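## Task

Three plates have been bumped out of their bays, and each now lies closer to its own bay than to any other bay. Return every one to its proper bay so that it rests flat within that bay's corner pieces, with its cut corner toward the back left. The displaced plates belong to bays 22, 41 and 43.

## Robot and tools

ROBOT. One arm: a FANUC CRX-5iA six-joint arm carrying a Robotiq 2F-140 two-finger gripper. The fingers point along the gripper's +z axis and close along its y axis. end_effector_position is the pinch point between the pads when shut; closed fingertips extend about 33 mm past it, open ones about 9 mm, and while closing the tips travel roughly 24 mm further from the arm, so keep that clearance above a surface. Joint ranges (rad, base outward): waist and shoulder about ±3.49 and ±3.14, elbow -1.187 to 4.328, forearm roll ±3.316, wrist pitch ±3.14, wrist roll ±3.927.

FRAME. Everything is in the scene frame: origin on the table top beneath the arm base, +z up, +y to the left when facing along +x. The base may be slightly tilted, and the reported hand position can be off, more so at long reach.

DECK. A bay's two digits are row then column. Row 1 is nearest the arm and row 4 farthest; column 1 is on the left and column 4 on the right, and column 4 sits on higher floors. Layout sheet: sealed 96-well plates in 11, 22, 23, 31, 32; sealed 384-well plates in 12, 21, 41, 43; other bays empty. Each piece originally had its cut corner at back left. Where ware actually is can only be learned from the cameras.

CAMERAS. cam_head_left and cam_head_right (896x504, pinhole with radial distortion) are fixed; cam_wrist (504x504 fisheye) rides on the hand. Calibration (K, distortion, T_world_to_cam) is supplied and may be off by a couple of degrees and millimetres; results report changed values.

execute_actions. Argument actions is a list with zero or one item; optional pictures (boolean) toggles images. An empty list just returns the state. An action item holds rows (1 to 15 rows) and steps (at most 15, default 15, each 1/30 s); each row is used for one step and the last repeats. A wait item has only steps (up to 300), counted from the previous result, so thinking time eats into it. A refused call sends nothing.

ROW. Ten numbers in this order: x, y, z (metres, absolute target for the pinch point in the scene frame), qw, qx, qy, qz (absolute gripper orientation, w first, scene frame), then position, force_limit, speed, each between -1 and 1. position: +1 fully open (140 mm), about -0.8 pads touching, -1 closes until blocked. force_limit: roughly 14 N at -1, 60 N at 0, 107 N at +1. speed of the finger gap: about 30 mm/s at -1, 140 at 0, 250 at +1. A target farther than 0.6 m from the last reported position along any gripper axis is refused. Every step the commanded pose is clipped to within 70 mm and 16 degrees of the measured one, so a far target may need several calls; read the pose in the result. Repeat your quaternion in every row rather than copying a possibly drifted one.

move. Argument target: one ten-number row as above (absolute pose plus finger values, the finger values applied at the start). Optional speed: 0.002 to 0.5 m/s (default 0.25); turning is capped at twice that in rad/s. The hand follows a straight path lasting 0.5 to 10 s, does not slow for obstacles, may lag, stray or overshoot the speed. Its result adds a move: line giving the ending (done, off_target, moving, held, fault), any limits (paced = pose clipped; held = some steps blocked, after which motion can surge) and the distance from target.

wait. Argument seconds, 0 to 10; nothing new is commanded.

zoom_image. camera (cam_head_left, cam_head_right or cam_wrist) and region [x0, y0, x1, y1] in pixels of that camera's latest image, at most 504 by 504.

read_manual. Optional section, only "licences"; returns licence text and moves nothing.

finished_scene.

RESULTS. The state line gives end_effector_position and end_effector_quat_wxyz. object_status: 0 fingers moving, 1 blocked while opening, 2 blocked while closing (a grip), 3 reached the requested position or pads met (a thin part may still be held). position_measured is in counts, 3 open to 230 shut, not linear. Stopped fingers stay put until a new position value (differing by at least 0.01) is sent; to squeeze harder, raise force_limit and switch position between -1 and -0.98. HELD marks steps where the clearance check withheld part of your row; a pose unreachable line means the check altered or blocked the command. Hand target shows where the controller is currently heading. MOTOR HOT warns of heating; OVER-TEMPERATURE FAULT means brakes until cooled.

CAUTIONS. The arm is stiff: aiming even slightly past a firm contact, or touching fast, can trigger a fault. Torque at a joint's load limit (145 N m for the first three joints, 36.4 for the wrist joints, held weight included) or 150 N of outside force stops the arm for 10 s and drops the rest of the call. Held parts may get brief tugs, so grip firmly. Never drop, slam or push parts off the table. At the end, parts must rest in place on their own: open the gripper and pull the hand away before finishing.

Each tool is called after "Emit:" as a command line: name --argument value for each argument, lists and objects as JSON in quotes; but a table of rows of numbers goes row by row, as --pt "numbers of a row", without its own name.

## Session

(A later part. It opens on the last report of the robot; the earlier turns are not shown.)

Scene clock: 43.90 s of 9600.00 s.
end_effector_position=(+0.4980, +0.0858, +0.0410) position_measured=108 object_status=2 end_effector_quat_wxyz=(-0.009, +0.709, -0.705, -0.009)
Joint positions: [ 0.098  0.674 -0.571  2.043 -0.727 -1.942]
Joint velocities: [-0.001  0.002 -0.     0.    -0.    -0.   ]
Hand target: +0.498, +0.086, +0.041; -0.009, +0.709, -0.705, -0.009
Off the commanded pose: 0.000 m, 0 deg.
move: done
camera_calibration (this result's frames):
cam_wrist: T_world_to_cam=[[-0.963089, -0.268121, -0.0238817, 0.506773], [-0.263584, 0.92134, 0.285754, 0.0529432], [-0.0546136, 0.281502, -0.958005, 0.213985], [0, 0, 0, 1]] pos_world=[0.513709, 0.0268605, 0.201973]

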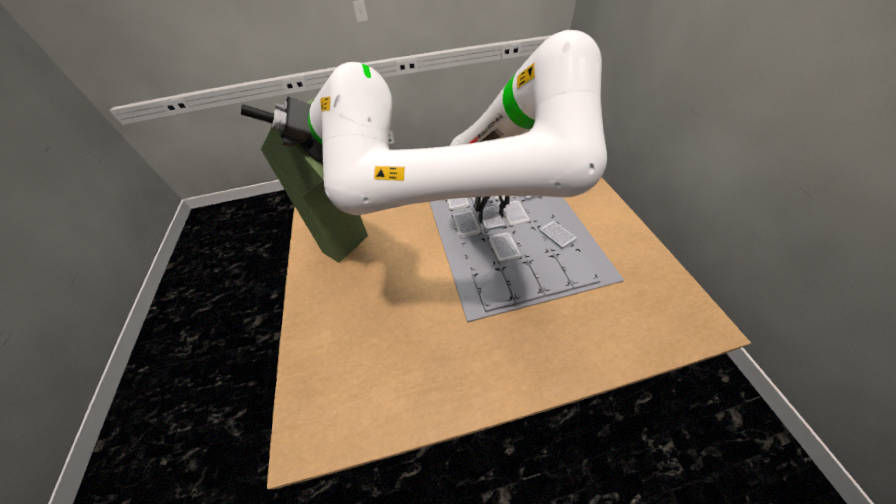

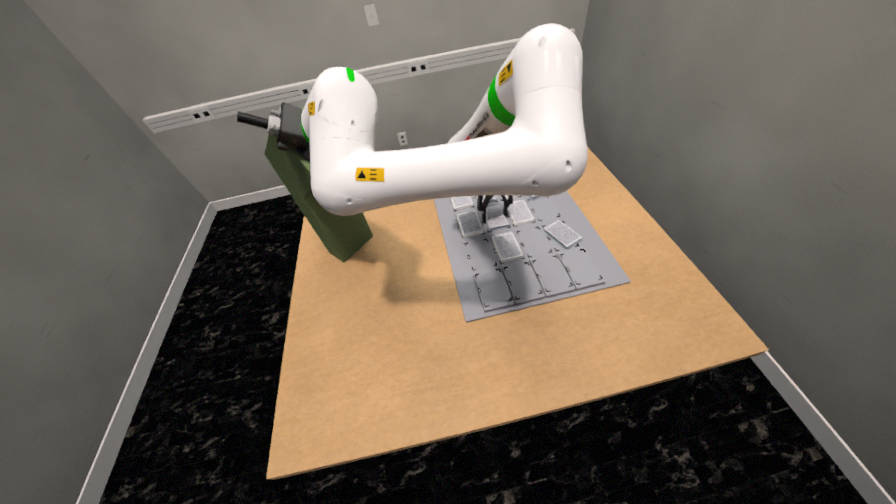

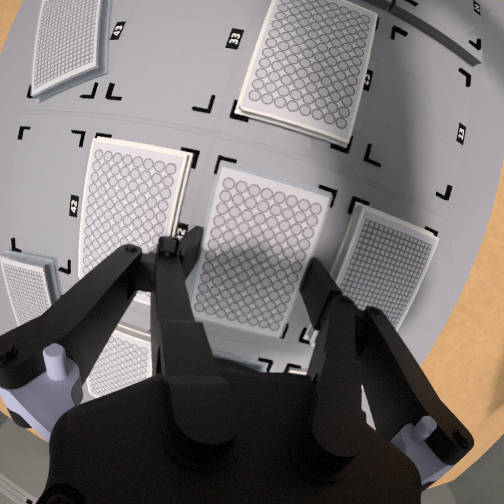

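Emit:
execute_actions --actions '[{"rows": [[0.498, 0.0858, 0.0405, -0.0093, 0.7089, -0.7053, -0.0092, 0.42, 0.3, -0.3]], "steps": 10}]' --pictures false

Emit:
move --target '[0.498, 0.0858, 0.10, 0, 0.7071, -0.7071, 0, 0.42, 0.3, 0]' --speed 0.2

Emit:
zoom_image --camera "cam_wrist" --region '[150, 140, 360, 350]'

Scene clock: 44.73 s of 9600.00 s.
end_effector_position=(+0.4980, +0.0858, +0.0405) position_measured=76 object_status=0 end_effector_quat_wxyz=(-0.009, +0.709, -0.705, -0.009)
Joint positions: [ 0.097  0.675 -0.571  2.044 -0.726 -1.942]
Joint velocities: [-0.001 -0.001  0.001  0.002 -0.001 -0.   ]
Hand target: +0.498, +0.086, +0.041; -0.009, +0.709, -0.705, -0.009
Off the commanded pose: 0.000 m, 0 deg.
Steps of this call (steps 1 to 15: nothing new was sent; steps 16 to 25: all 10 steps of this action). Readings (end_effector_position | what the end effector reports):
16: (+0.4980, +0.0858, +0.0410) | position_measured=108 object_status=0
17: (+0.4980, +0.0858, +0.0408) | position_measured=108 object_status=0
19: (+0.4980, +0.0858, +0.0406) | position_measured=96 object_status=0
23: (+0.4980, +0.0858, +0.0405) | position_measured=76 object_status=0
25: the state above

Scene clock: 45.80 s of 9600.00 s.
end_effector_position=(+0.4978, +0.0857, +0.0999) position_measured=76 object_status=3 end_effector_quat_wxyz=(-0.000, +0.707, -0.707, +0.000)
Joint positions: [ 0.23   0.576 -0.655  1.874 -0.786 -1.895]
Joint velocities: [ 0.001  0.001  0.    -0.003  0.001  0.001]
Hand target: +0.498, +0.086, +0.100; -0.000, +0.707, -0.707, +0.000
Off the commanded pose: 0.000 m, 0 deg.
move: done
camera_calibration (this result's frames):
cam_wrist: T_world_to_cam=[[-0.964439, -0.263766, -0.0168702, 0.507563], [-0.258874, 0.929821, 0.261566, 0.0355295], [-0.0533059, 0.256631, -0.965038, 0.272611], [0, 0, 0, 1]] pos_world=[0.513244, 0.0308812, 0.26235]

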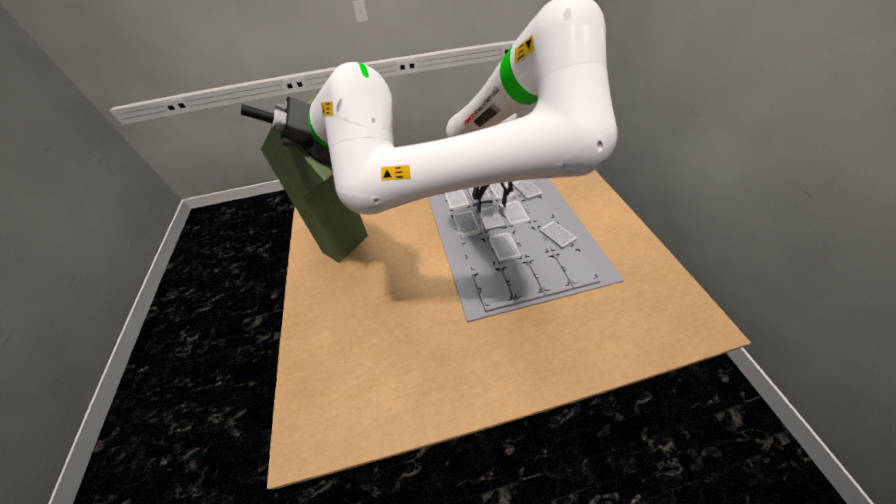

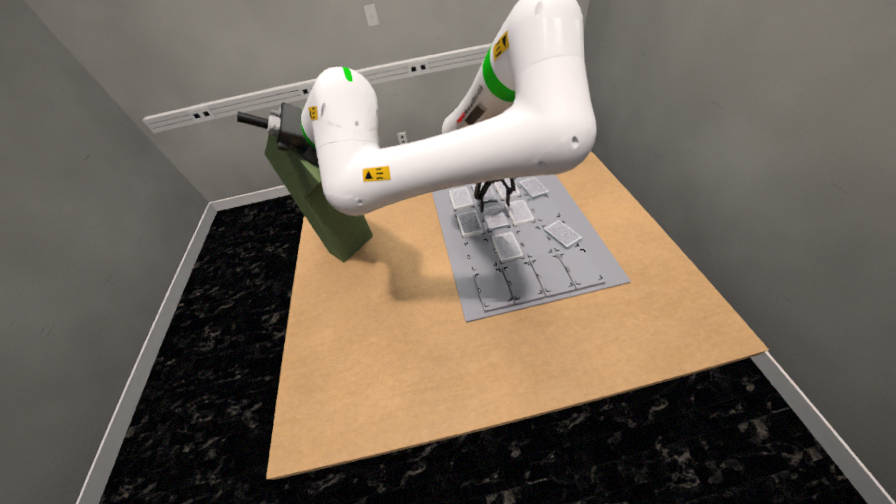

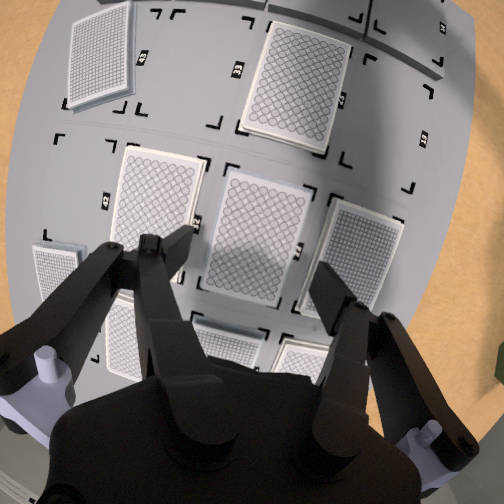

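Region (150, 140, 360, 350) of cam_wrist's 504x504 image, scaled by 2.400, with more detail than that image has.

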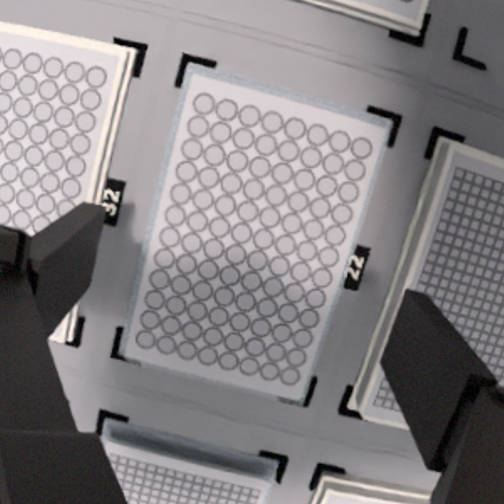

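Emit:
move --target '[0.716, -0.075, 0.10, 0, 0.788, -0.6157, 0, 0.42, 0.3, 0]' --speed 0.35

Emit:
zoom_image --camera "cam_wrist" --region '[140, 130, 380, 350]'

Scene clock: 48.27 s of 9600.00 s.
end_effector_position=(+0.7167, -0.0747, +0.1001) position_measured=76 object_status=3 end_effector_quat_wxyz=(-0.000, +0.788, -0.616, +0.001)
Joint positions: [ 0.184  0.514 -0.145  1.296 -0.748 -0.816]
Joint velocities: [ 0.002  0.002  0.007 -0.01  -0.004  0.01 ]
Hand target: +0.717, -0.075, +0.100; -0.000, +0.788, -0.616, +0.001
Off the commanded pose: 0.001 m, 0 deg.
move: done
camera_calibration (this result's frames):
cam_wrist: T_world_to_cam=[[-0.872023, -0.489135, -0.0179905, 0.593467], [-0.4764, 0.839737, 0.260547, 0.390521], [-0.112335, 0.235774, -0.965293, 0.366404], [0, 0, 0, 1]] pos_world=[0.744721, -0.124038, 0.262615]

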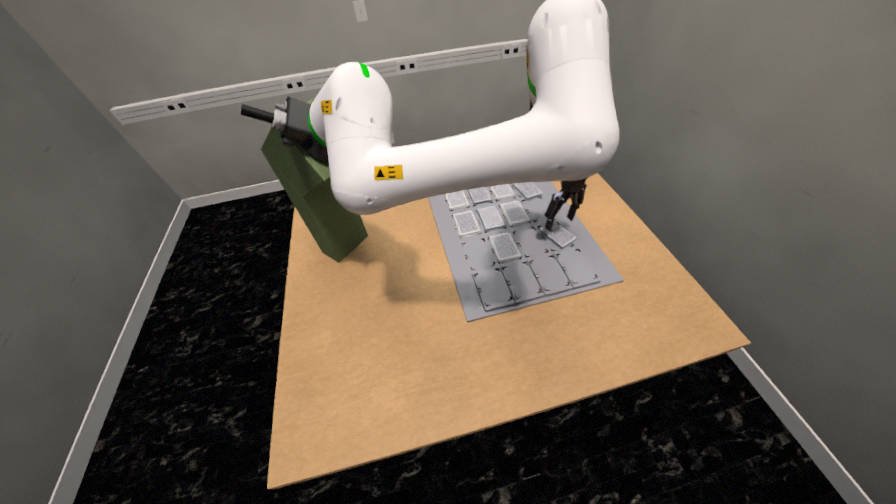

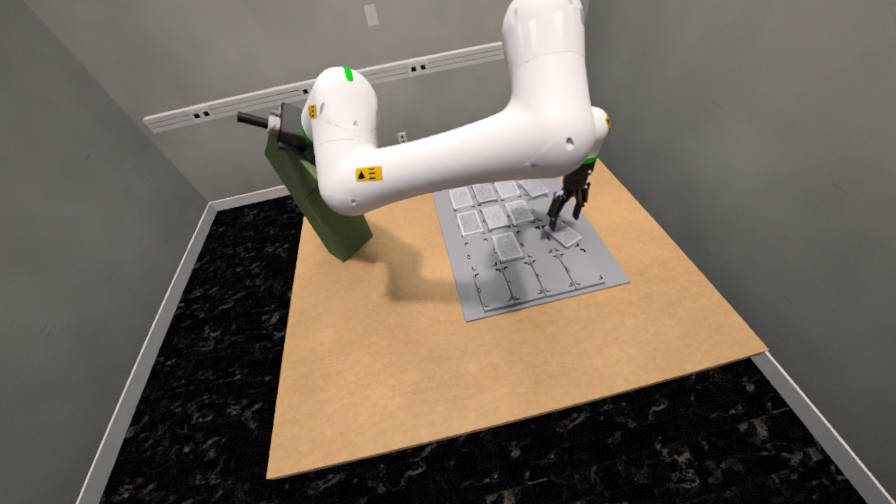

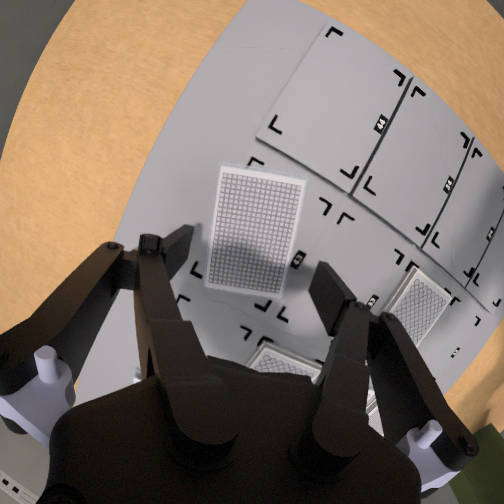

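Region (140, 130, 380, 350) of cam_wrist's 504x504 image, scaled by 2.100, with more detail than that image has; it fills the top 462 rows of this view, and the rest is white.

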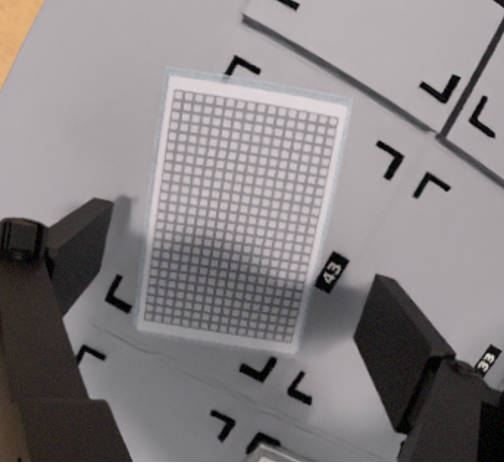

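Emit:
move --target '[0.7205, -0.080, 0.040, 0, 0.8196, -0.5729, 0, 0.42, 0.3, 0]' --speed 0.08

Emit:
zoom_image --camera "cam_wrist" --region '[140, 120, 380, 360]'

Scene clock: 52.53 s of 9600.00 s.
end_effector_position=(+0.7208, -0.0799, +0.0401) position_measured=76 object_status=3 end_effector_quat_wxyz=(-0.000, +0.820, -0.573, +0.000)
Joint positions: [ 0.109  0.619 -0.06   1.346 -0.686 -0.715]
Joint velocities: [-0.001  0.002  0.001  0.001  0.001  0.001]
Hand target: +0.721, -0.080, +0.040; -0.000, +0.820, -0.573, -0.000
Off the commanded pose: 0.000 m, 0 deg.
After step 90, 0.17 s passed at rest.
move: done
camera_calibration (this result's frames):
cam_wrist: T_world_to_cam=[[-0.81501, -0.5792, -0.0169059, 0.544996], [-0.562737, 0.784215, 0.261406, 0.470227], [-0.138148, 0.222562, -0.965081, 0.327701], [0, 0, 0, 1]] pos_world=[0.754063, -0.126031, 0.202552]

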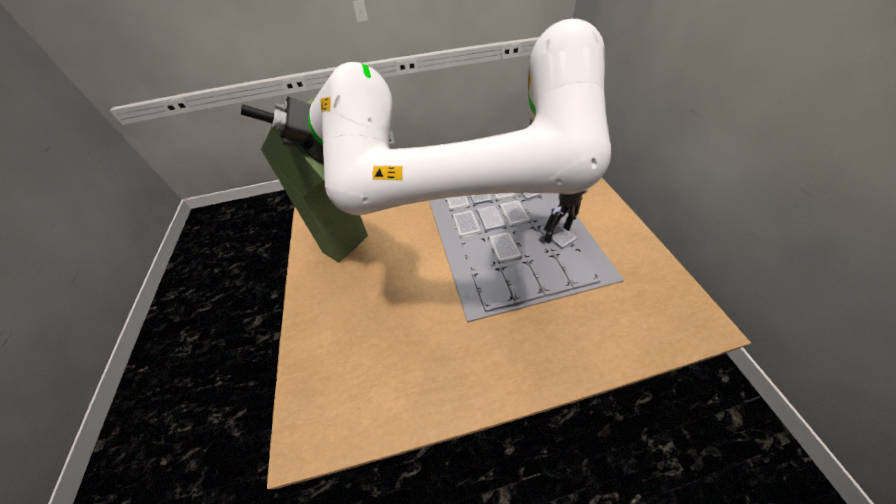

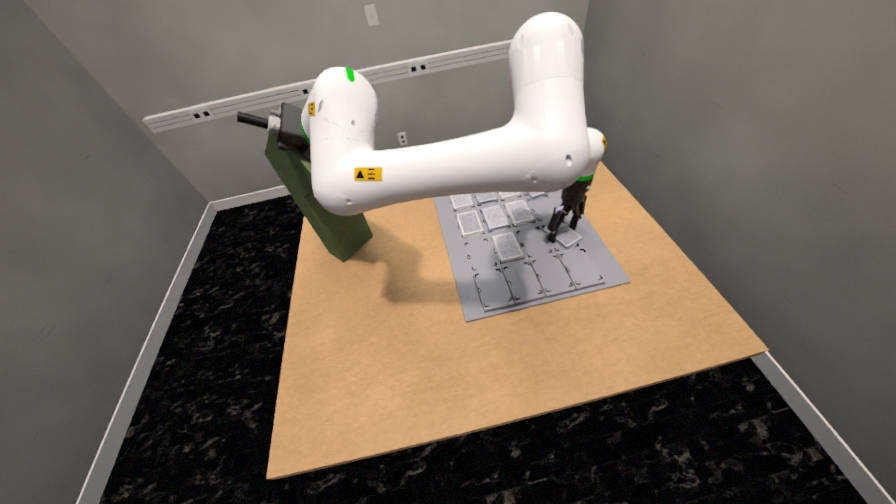

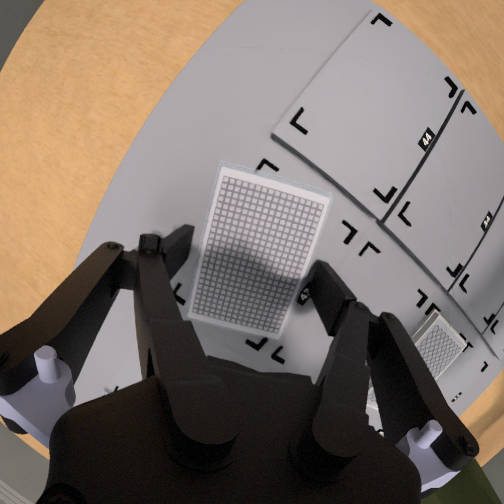

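Region (140, 120, 380, 360) of cam_wrist's 504x504 image, scaled by 2.100, with more detail than that image has.

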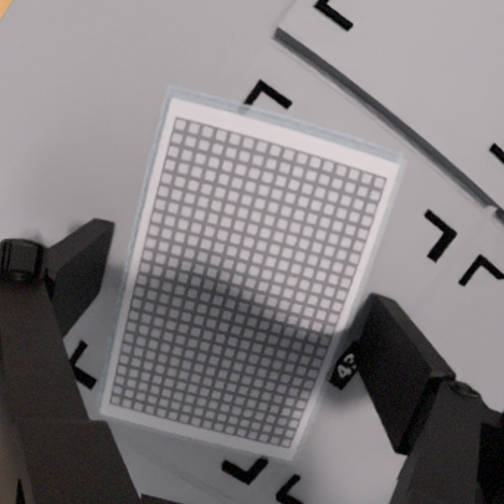

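Emit:
execute_actions --actions '[{"rows": [[0.7205, -0.080, 0.040, 0, 0.8196, -0.5729, 0, -1, 0.3, -0.6]], "steps": 15}]'

Emit:
zoom_image --camera "cam_wrist" --region '[140, 120, 380, 360]'

Scene clock: 53.50 s of 9600.00 s.
end_effector_position=(+0.7205, -0.0800, +0.0400) position_measured=110 object_status=0 end_effector_quat_wxyz=(-0.000, +0.820, -0.573, -0.000)
Joint positions: [ 0.108  0.619 -0.06   1.346 -0.686 -0.715]
Joint velocities: [ 0.001  0.    -0.     0.001  0.    -0.001]
Hand target: +0.721, -0.080, +0.040; +0.000, +0.820, -0.573, -0.000
Off the commanded pose: 0.000 m, 0 deg.
Steps of this call (steps 1 to 14: nothing new was sent; steps 15 to 29: all 15 steps of this action). Readings (end_effector_position | what the end effector reports):
15: (+0.7207, -0.0799, +0.0400) | position_measured=76 object_status=0
16: (+0.7207, -0.0799, +0.0400) | position_measured=77 object_status=0
18: (+0.7206, -0.0800, +0.0399) | position_measured=85 object_status=0
22: (+0.7204, -0.0799, +0.0399) | position_measured=101 object_status=0
29: the state above
camera_calibration (this result's frames):
cam_wrist: T_world_to_cam=[[-0.815097, -0.579081, -0.0167967, 0.544797], [-0.562574, 0.784275, 0.261577, 0.47006], [-0.138301, 0.22266, -0.965036, 0.327709], [0, 0, 0, 1]] pos_world=[0.753829, -0.126143, 0.202445]

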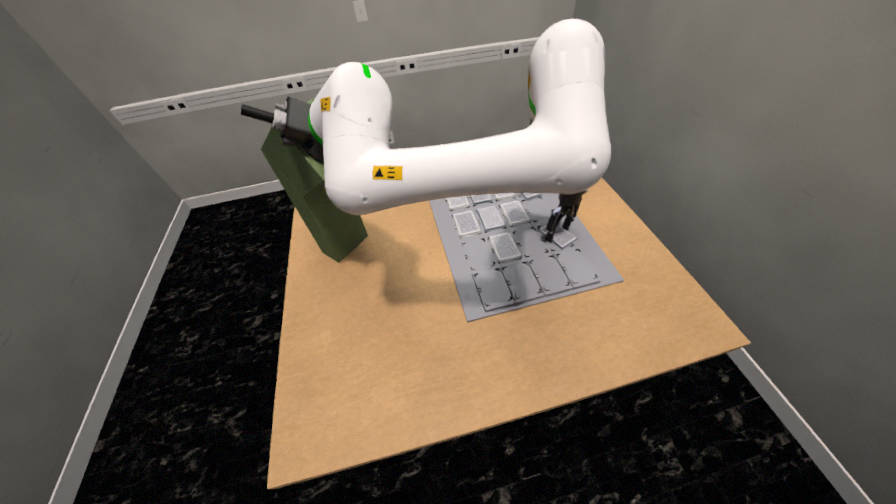

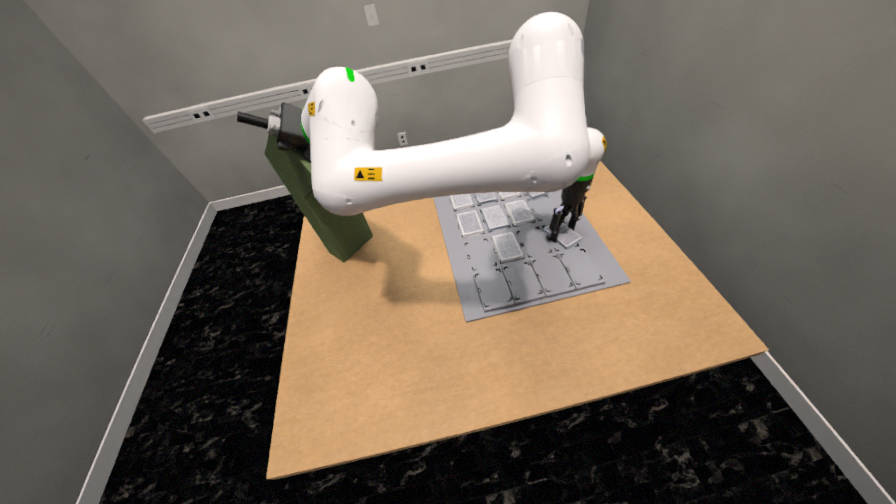

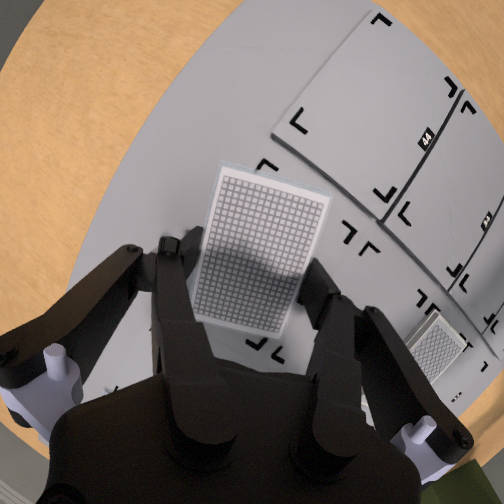

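Region (140, 120, 380, 360) of cam_wrist's 504x504 image, scaled by 2.100, with more detail than that image has.

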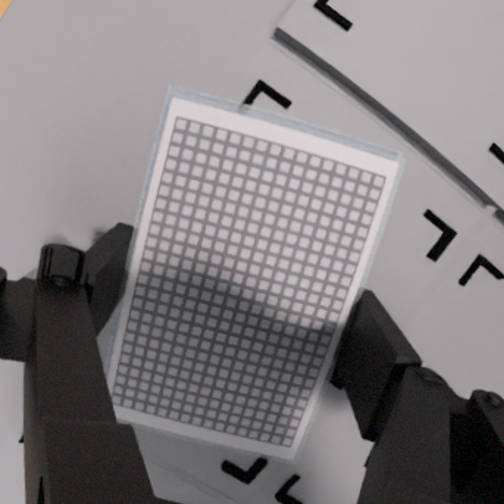

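Emit:
move --target '[0.7195, -0.080, 0.051, 0, 0.8196, -0.5729, 0, -1, 0.3, -0.6]' --speed 0.05

Emit:
move --target '[0.7123, -0.0783, 0.046, -0.0093, 0.7089, -0.7053, -0.0092, -1, 0.3, -0.6]' --speed 0.15

Emit:
zoom_image --camera "cam_wrist" --region '[190, 130, 350, 230]'

Emit:
zoom_image --camera "cam_wrist" --region '[170, 280, 330, 380]'

Scene clock: 57.13 s of 9600.00 s.
end_effector_position=(+0.7195, -0.0800, +0.0510) position_measured=110 object_status=2 end_effector_quat_wxyz=(+0.000, +0.820, -0.573, -0.000)
Joint positions: [ 0.12   0.598 -0.078  1.337 -0.695 -0.714]
Joint velocities: [ 0.002 -0.002  0.    -0.001 -0.     0.   ]
Hand target: +0.719, -0.080, +0.051; +0.000, +0.820, -0.573, +0.000
Off the commanded pose: 0.000 m, 0 deg.
move: done
camera_calibration (this result's frames):
cam_wrist: T_world_to_cam=[[-0.815141, -0.579019, -0.0167826, 0.544151], [-0.562511, 0.78432, 0.261577, 0.466584], [-0.138295, 0.222663, -0.965037, 0.338148], [0, 0, 0, 1]] pos_world=[0.752783, -0.12617, 0.21341]

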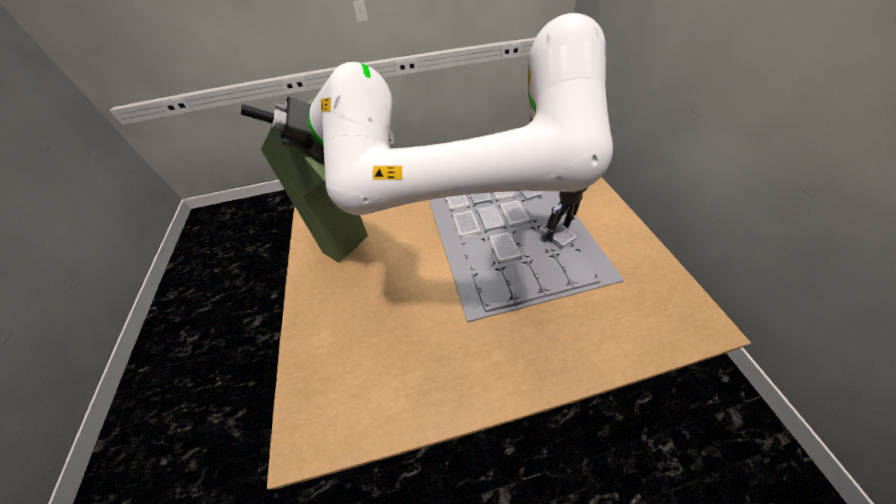

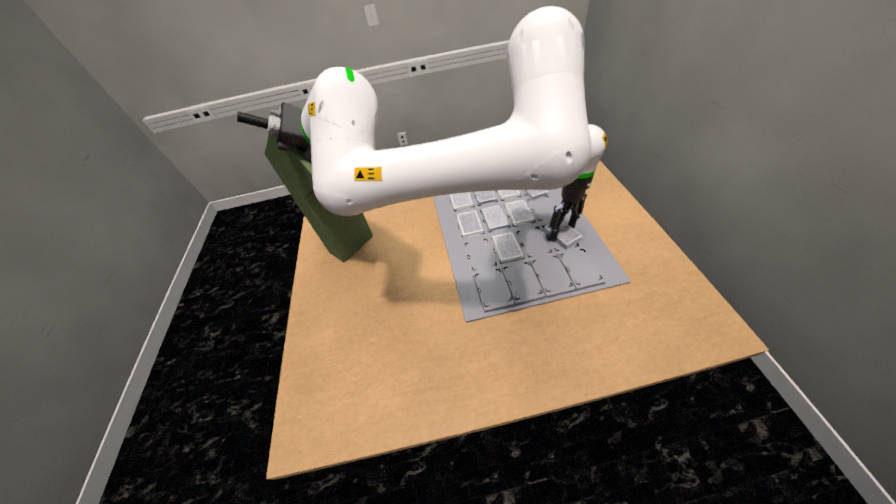

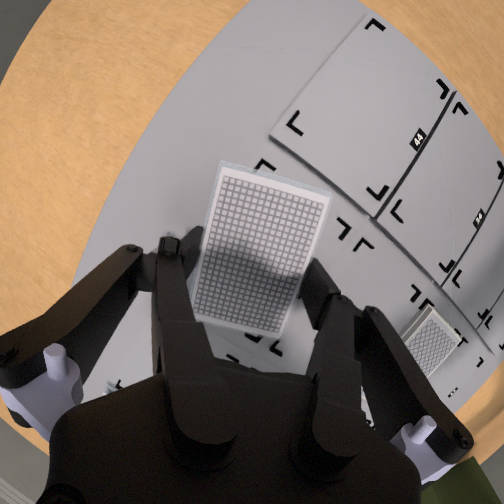

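Scene clock: 58.63 s of 9600.00 s.
end_effector_position=(+0.7123, -0.0783, +0.0460) position_measured=110 object_status=2 end_effector_quat_wxyz=(-0.009, +0.709, -0.705, -0.009)
Joint positions: [ 0.105  0.59  -0.097  1.336 -0.658 -1.055]
Joint velocities: [ 0.     0.001 -0.002  0.003  0.002 -0.005]
Hand target: +0.712, -0.078, +0.046; -0.009, +0.709, -0.705, -0.009
Off the commanded pose: 0.000 m, 0 deg.
move: done
camera_calibration (this result's frames):
cam_wrist: T_world_to_cam=[[-0.963077, -0.268168, -0.0238328, 0.669269], [-0.263613, 0.92132, 0.285793, 0.259209], [-0.0546829, 0.281523, -0.957995, 0.276724], [0, 0, 0, 1]] pos_world=[0.728021, -0.137242, 0.206971]

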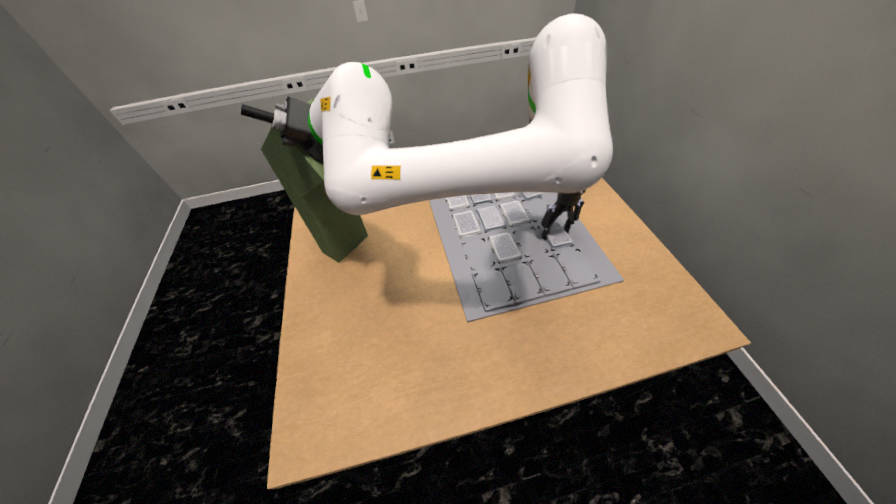

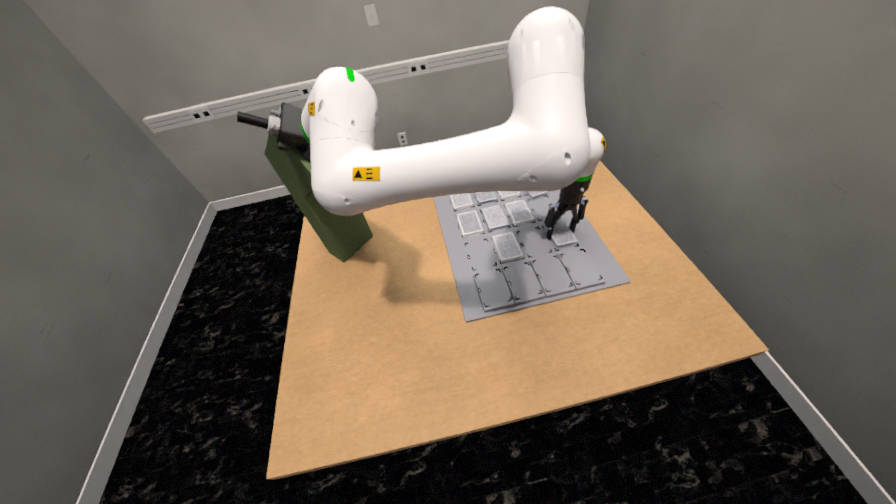

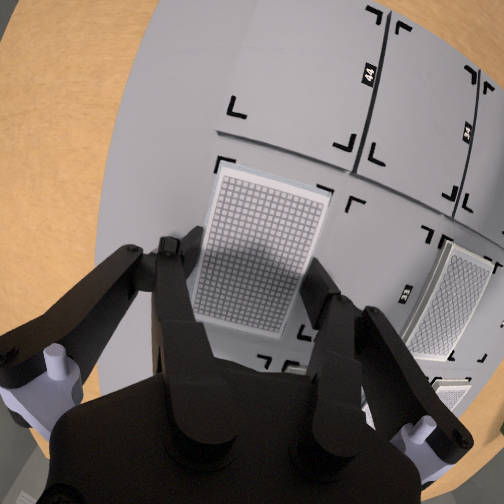

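Region (190, 130, 350, 230) of cam_wrist's 504x504 image, scaled by 3.150, with more detail than that image has; it fills the top 315 rows of this view, and the rest is white.

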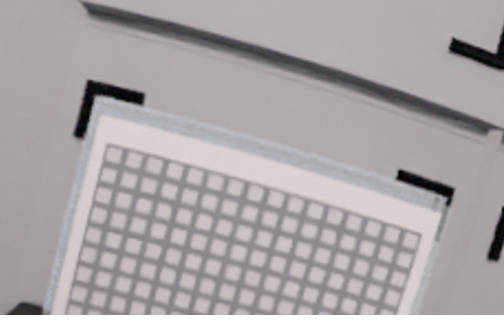

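Region (170, 280, 330, 380) of cam_wrist's 504x504 image, scaled by 3.150, with more detail than that image has; it fills the top 315 rows of this view, and the rest is white.

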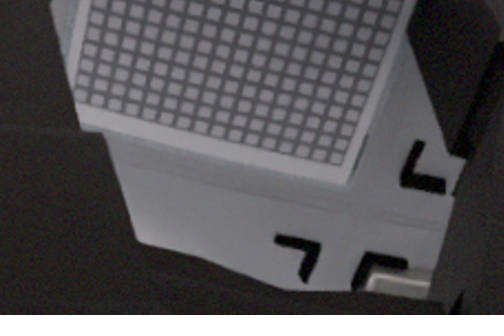

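Emit:
move --target '[0.7131, -0.078, 0.0425, -0.0093, 0.7089, -0.7053, -0.0092, -1, 0.3, -0.6]' --speed 0.01

Emit:
zoom_image --camera "cam_wrist" --region '[190, 130, 350, 230]'

Emit:
zoom_image --camera "cam_wrist" --region '[170, 280, 330, 380]'

Scene clock: 60.40 s of 9600.00 s.
end_effector_position=(+0.7131, -0.0780, +0.0425) position_measured=110 object_status=2 end_effector_quat_wxyz=(-0.009, +0.709, -0.705, -0.009)
Joint positions: [ 0.102  0.597 -0.09   1.337 -0.656 -1.055]
Joint velocities: [-0.001  0.002  0.    -0.     0.002  0.002]
Hand target: +0.713, -0.078, +0.043; -0.009, +0.709, -0.705, -0.009
Off the commanded pose: 0.000 m, 0 deg.
move: done
camera_calibration (this result's frames):
cam_wrist: T_world_to_cam=[[-0.963107, -0.268055, -0.0238949, 0.670076], [-0.263525, 0.921359, 0.28575, 0.260087], [-0.0545807, 0.281504, -0.958006, 0.273263], [0, 0, 0, 1]] pos_world=[0.728809, -0.136941, 0.203479]

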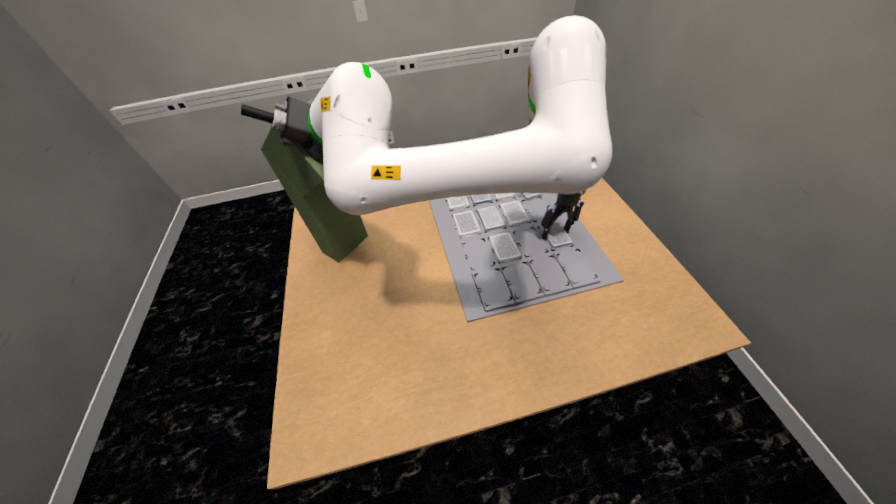

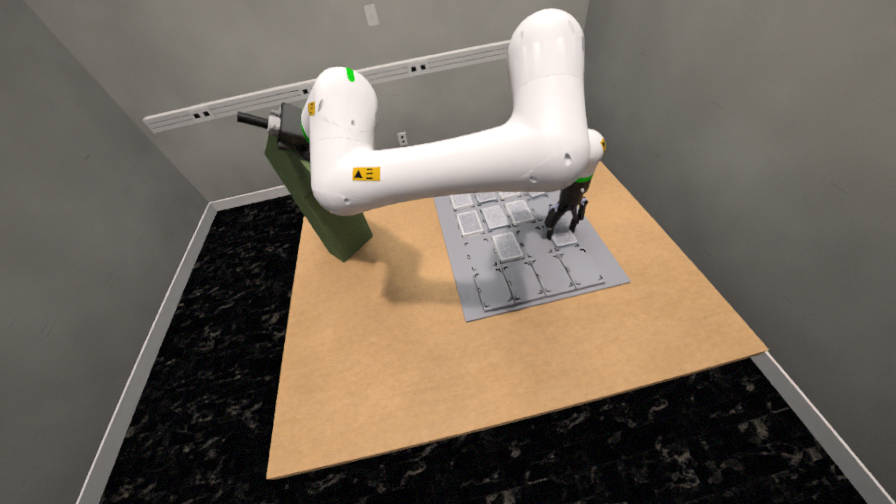

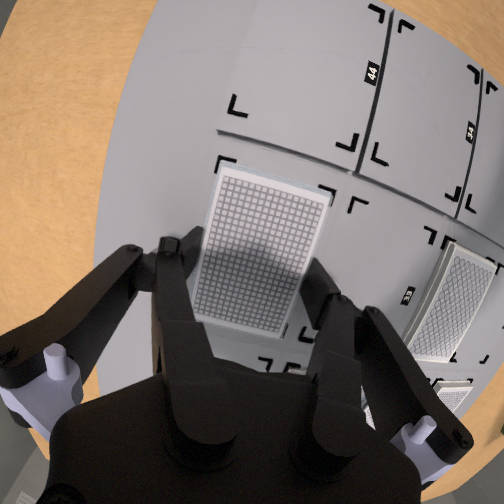

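Region (190, 130, 350, 230) of cam_wrist's 504x504 image, scaled by 3.150, with more detail than that image has; it fills the top 315 rows of this view, and the rest is white.

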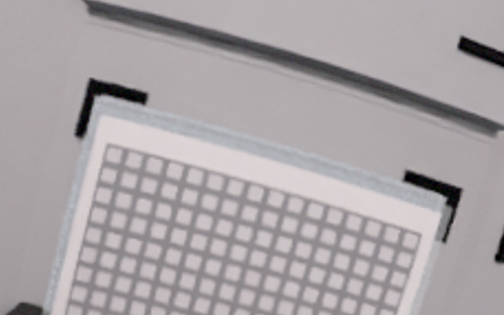

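Region (170, 280, 330, 380) of cam_wrist's 504x504 image, scaled by 3.150, with more detail than that image has; it fills the top 315 rows of this view, and the rest is white.

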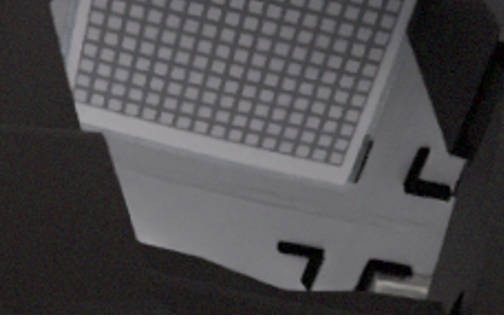

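Emit:
move --target '[0.7131, -0.078, 0.0392, -0.0093, 0.7089, -0.7053, -0.0092, -1, 0.3, -0.6]' --speed 0.01

Emit:
execute_actions --actions '[{"rows": [[0.7131, -0.078, 0.0392, -0.0093, 0.7089, -0.7053, -0.0092, 0.42, 0.3, -0.3]], "steps": 9}]' --pictures false

Emit:
move --target '[0.7131, -0.07, 0.10, 0, 0.7071, -0.7071, 0, 0.42, 0.3, 0]' --speed 0.2

Emit:
zoom_image --camera "cam_wrist" --region '[150, 130, 360, 340]'

Scene clock: 61.80 s of 9600.00 s.
end_effector_position=(+0.7132, -0.0780, +0.0393) position_measured=110 object_status=2 end_effector_quat_wxyz=(-0.009, +0.709, -0.705, -0.009)
Joint positions: [ 0.098  0.603 -0.085  1.341 -0.653 -1.056]
Joint velocities: [ 0.    -0.    -0.001  0.002 -0.003 -0.   ]
Hand target: +0.713, -0.078, +0.039; -0.009, +0.709, -0.705, -0.009
Off the commanded pose: 0.000 m, 0 deg.
move: done
camera_calibration (this result's frames):
cam_wrist: T_world_to_cam=[[-0.963092, -0.268103, -0.0239653, 0.670029], [-0.263592, 0.921347, 0.285725, 0.261088], [-0.0545234, 0.281497, -0.958012, 0.270125], [0, 0, 0, 1]] pos_world=[0.728849, -0.136956, 0.200241]

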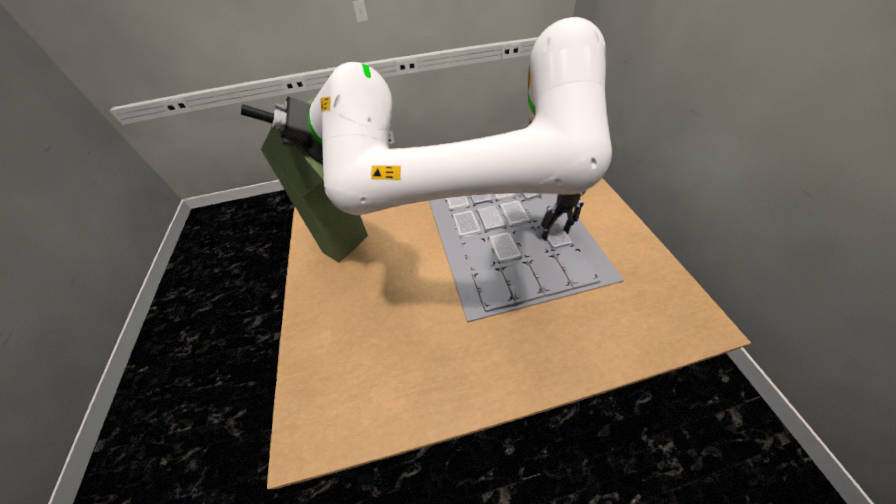

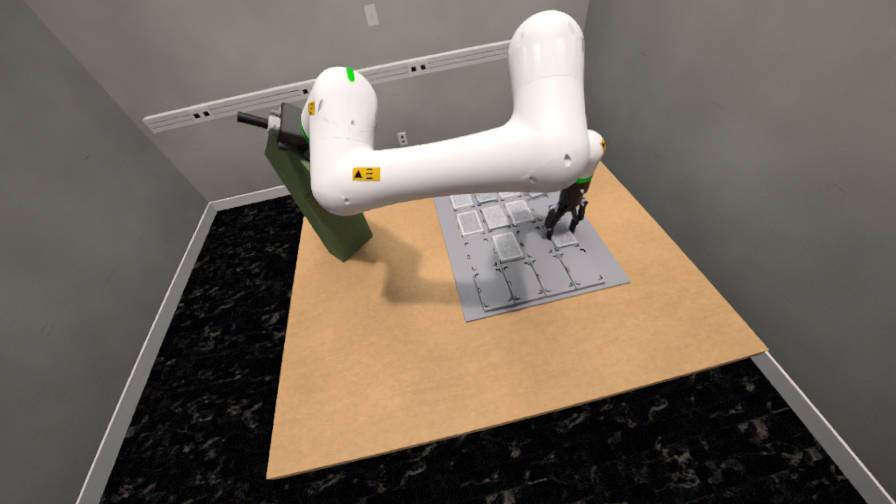

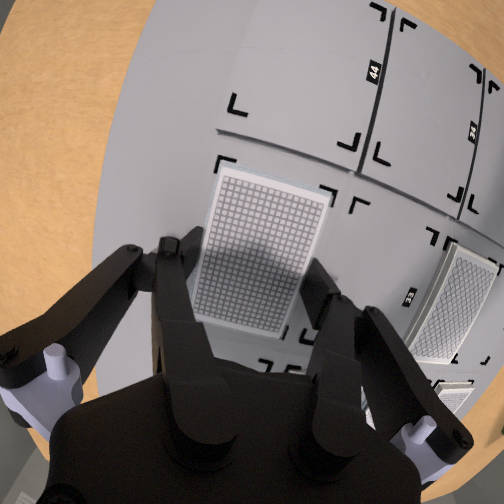

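Scene clock: 62.10 s of 9600.00 s.
end_effector_position=(+0.7130, -0.0780, +0.0391) position_measured=76 object_status=0 end_effector_quat_wxyz=(-0.009, +0.709, -0.705, -0.009)
Joint positions: [ 0.097  0.604 -0.085  1.341 -0.653 -1.056]
Joint velocities: [ 0.001  0.001 -0.001 -0.001 -0.001 -0.   ]
Hand target: +0.713, -0.078, +0.039; -0.009, +0.709, -0.705, -0.009
Off the commanded pose: 0.000 m, 0 deg.
Steps of this call (steps 1 to 9: all 9 steps of this action). Readings (end_effector_position | what the end effector reports):
1: (+0.7132, -0.0780, +0.0393) | position_measured=110 object_status=0
2: (+0.7131, -0.0780, +0.0392) | position_measured=110 object_status=0
4: (+0.7130, -0.0780, +0.0391) | position_measured=97 object_status=0
8: (+0.7130, -0.0780, +0.0391) | position_measured=76 object_status=0
9: the state above

Scene clock: 63.13 s of 9600.00 s.
end_effector_position=(+0.7129, -0.0701, +0.0999) position_measured=76 object_status=3 end_effector_quat_wxyz=(+0.000, +0.707, -0.707, -0.000)
Joint positions: [ 0.187  0.514 -0.156  1.304 -0.748 -1.075]
Joint velocities: [ 0.001  0.001 -0.    -0.001  0.001 -0.   ]
Hand target: +0.713, -0.070, +0.100; -0.000, +0.707, -0.707, +0.000
Off the commanded pose: 0.000 m, 0 deg.
move: done
camera_calibration (this result's frames):
cam_wrist: T_world_to_cam=[[-0.96444, -0.263769, -0.0167723, 0.673902], [-0.258852, 0.929827, 0.261567, 0.236045], [-0.0533981, 0.256607, -0.96504, 0.32414], [0, 0, 0, 1]] pos_world=[0.728347, -0.124903, 0.262369]

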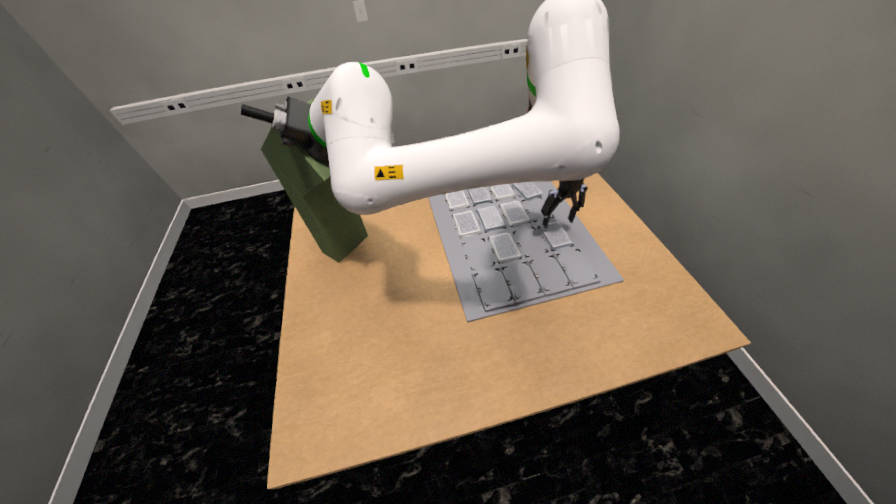

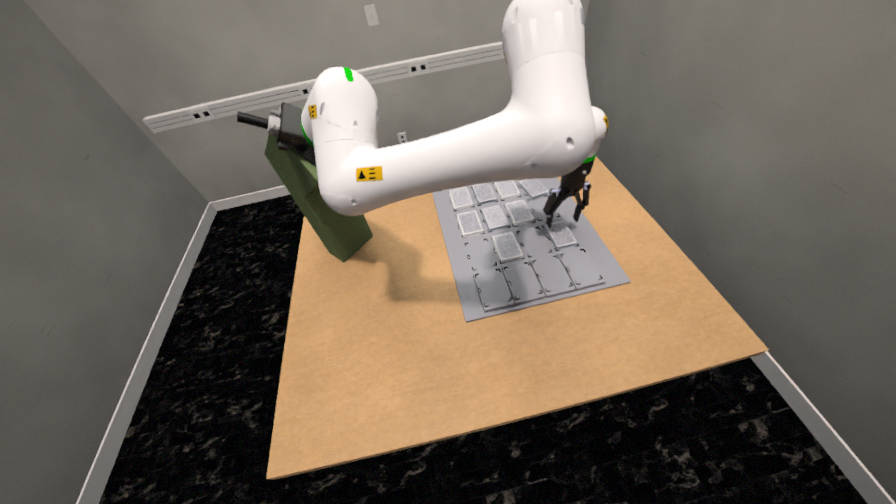

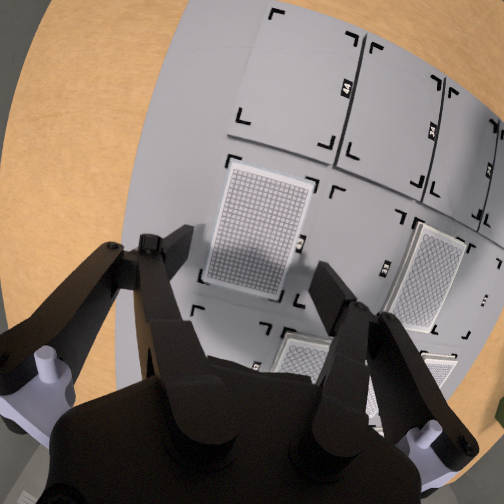

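Region (150, 130, 360, 340) of cam_wrist's 504x504 image, scaled by 2.400, with more detail than that image has.

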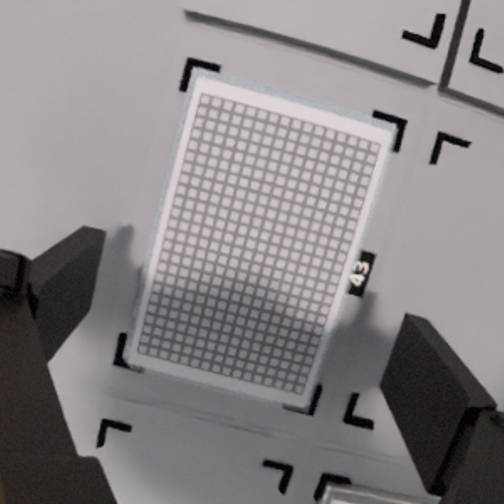

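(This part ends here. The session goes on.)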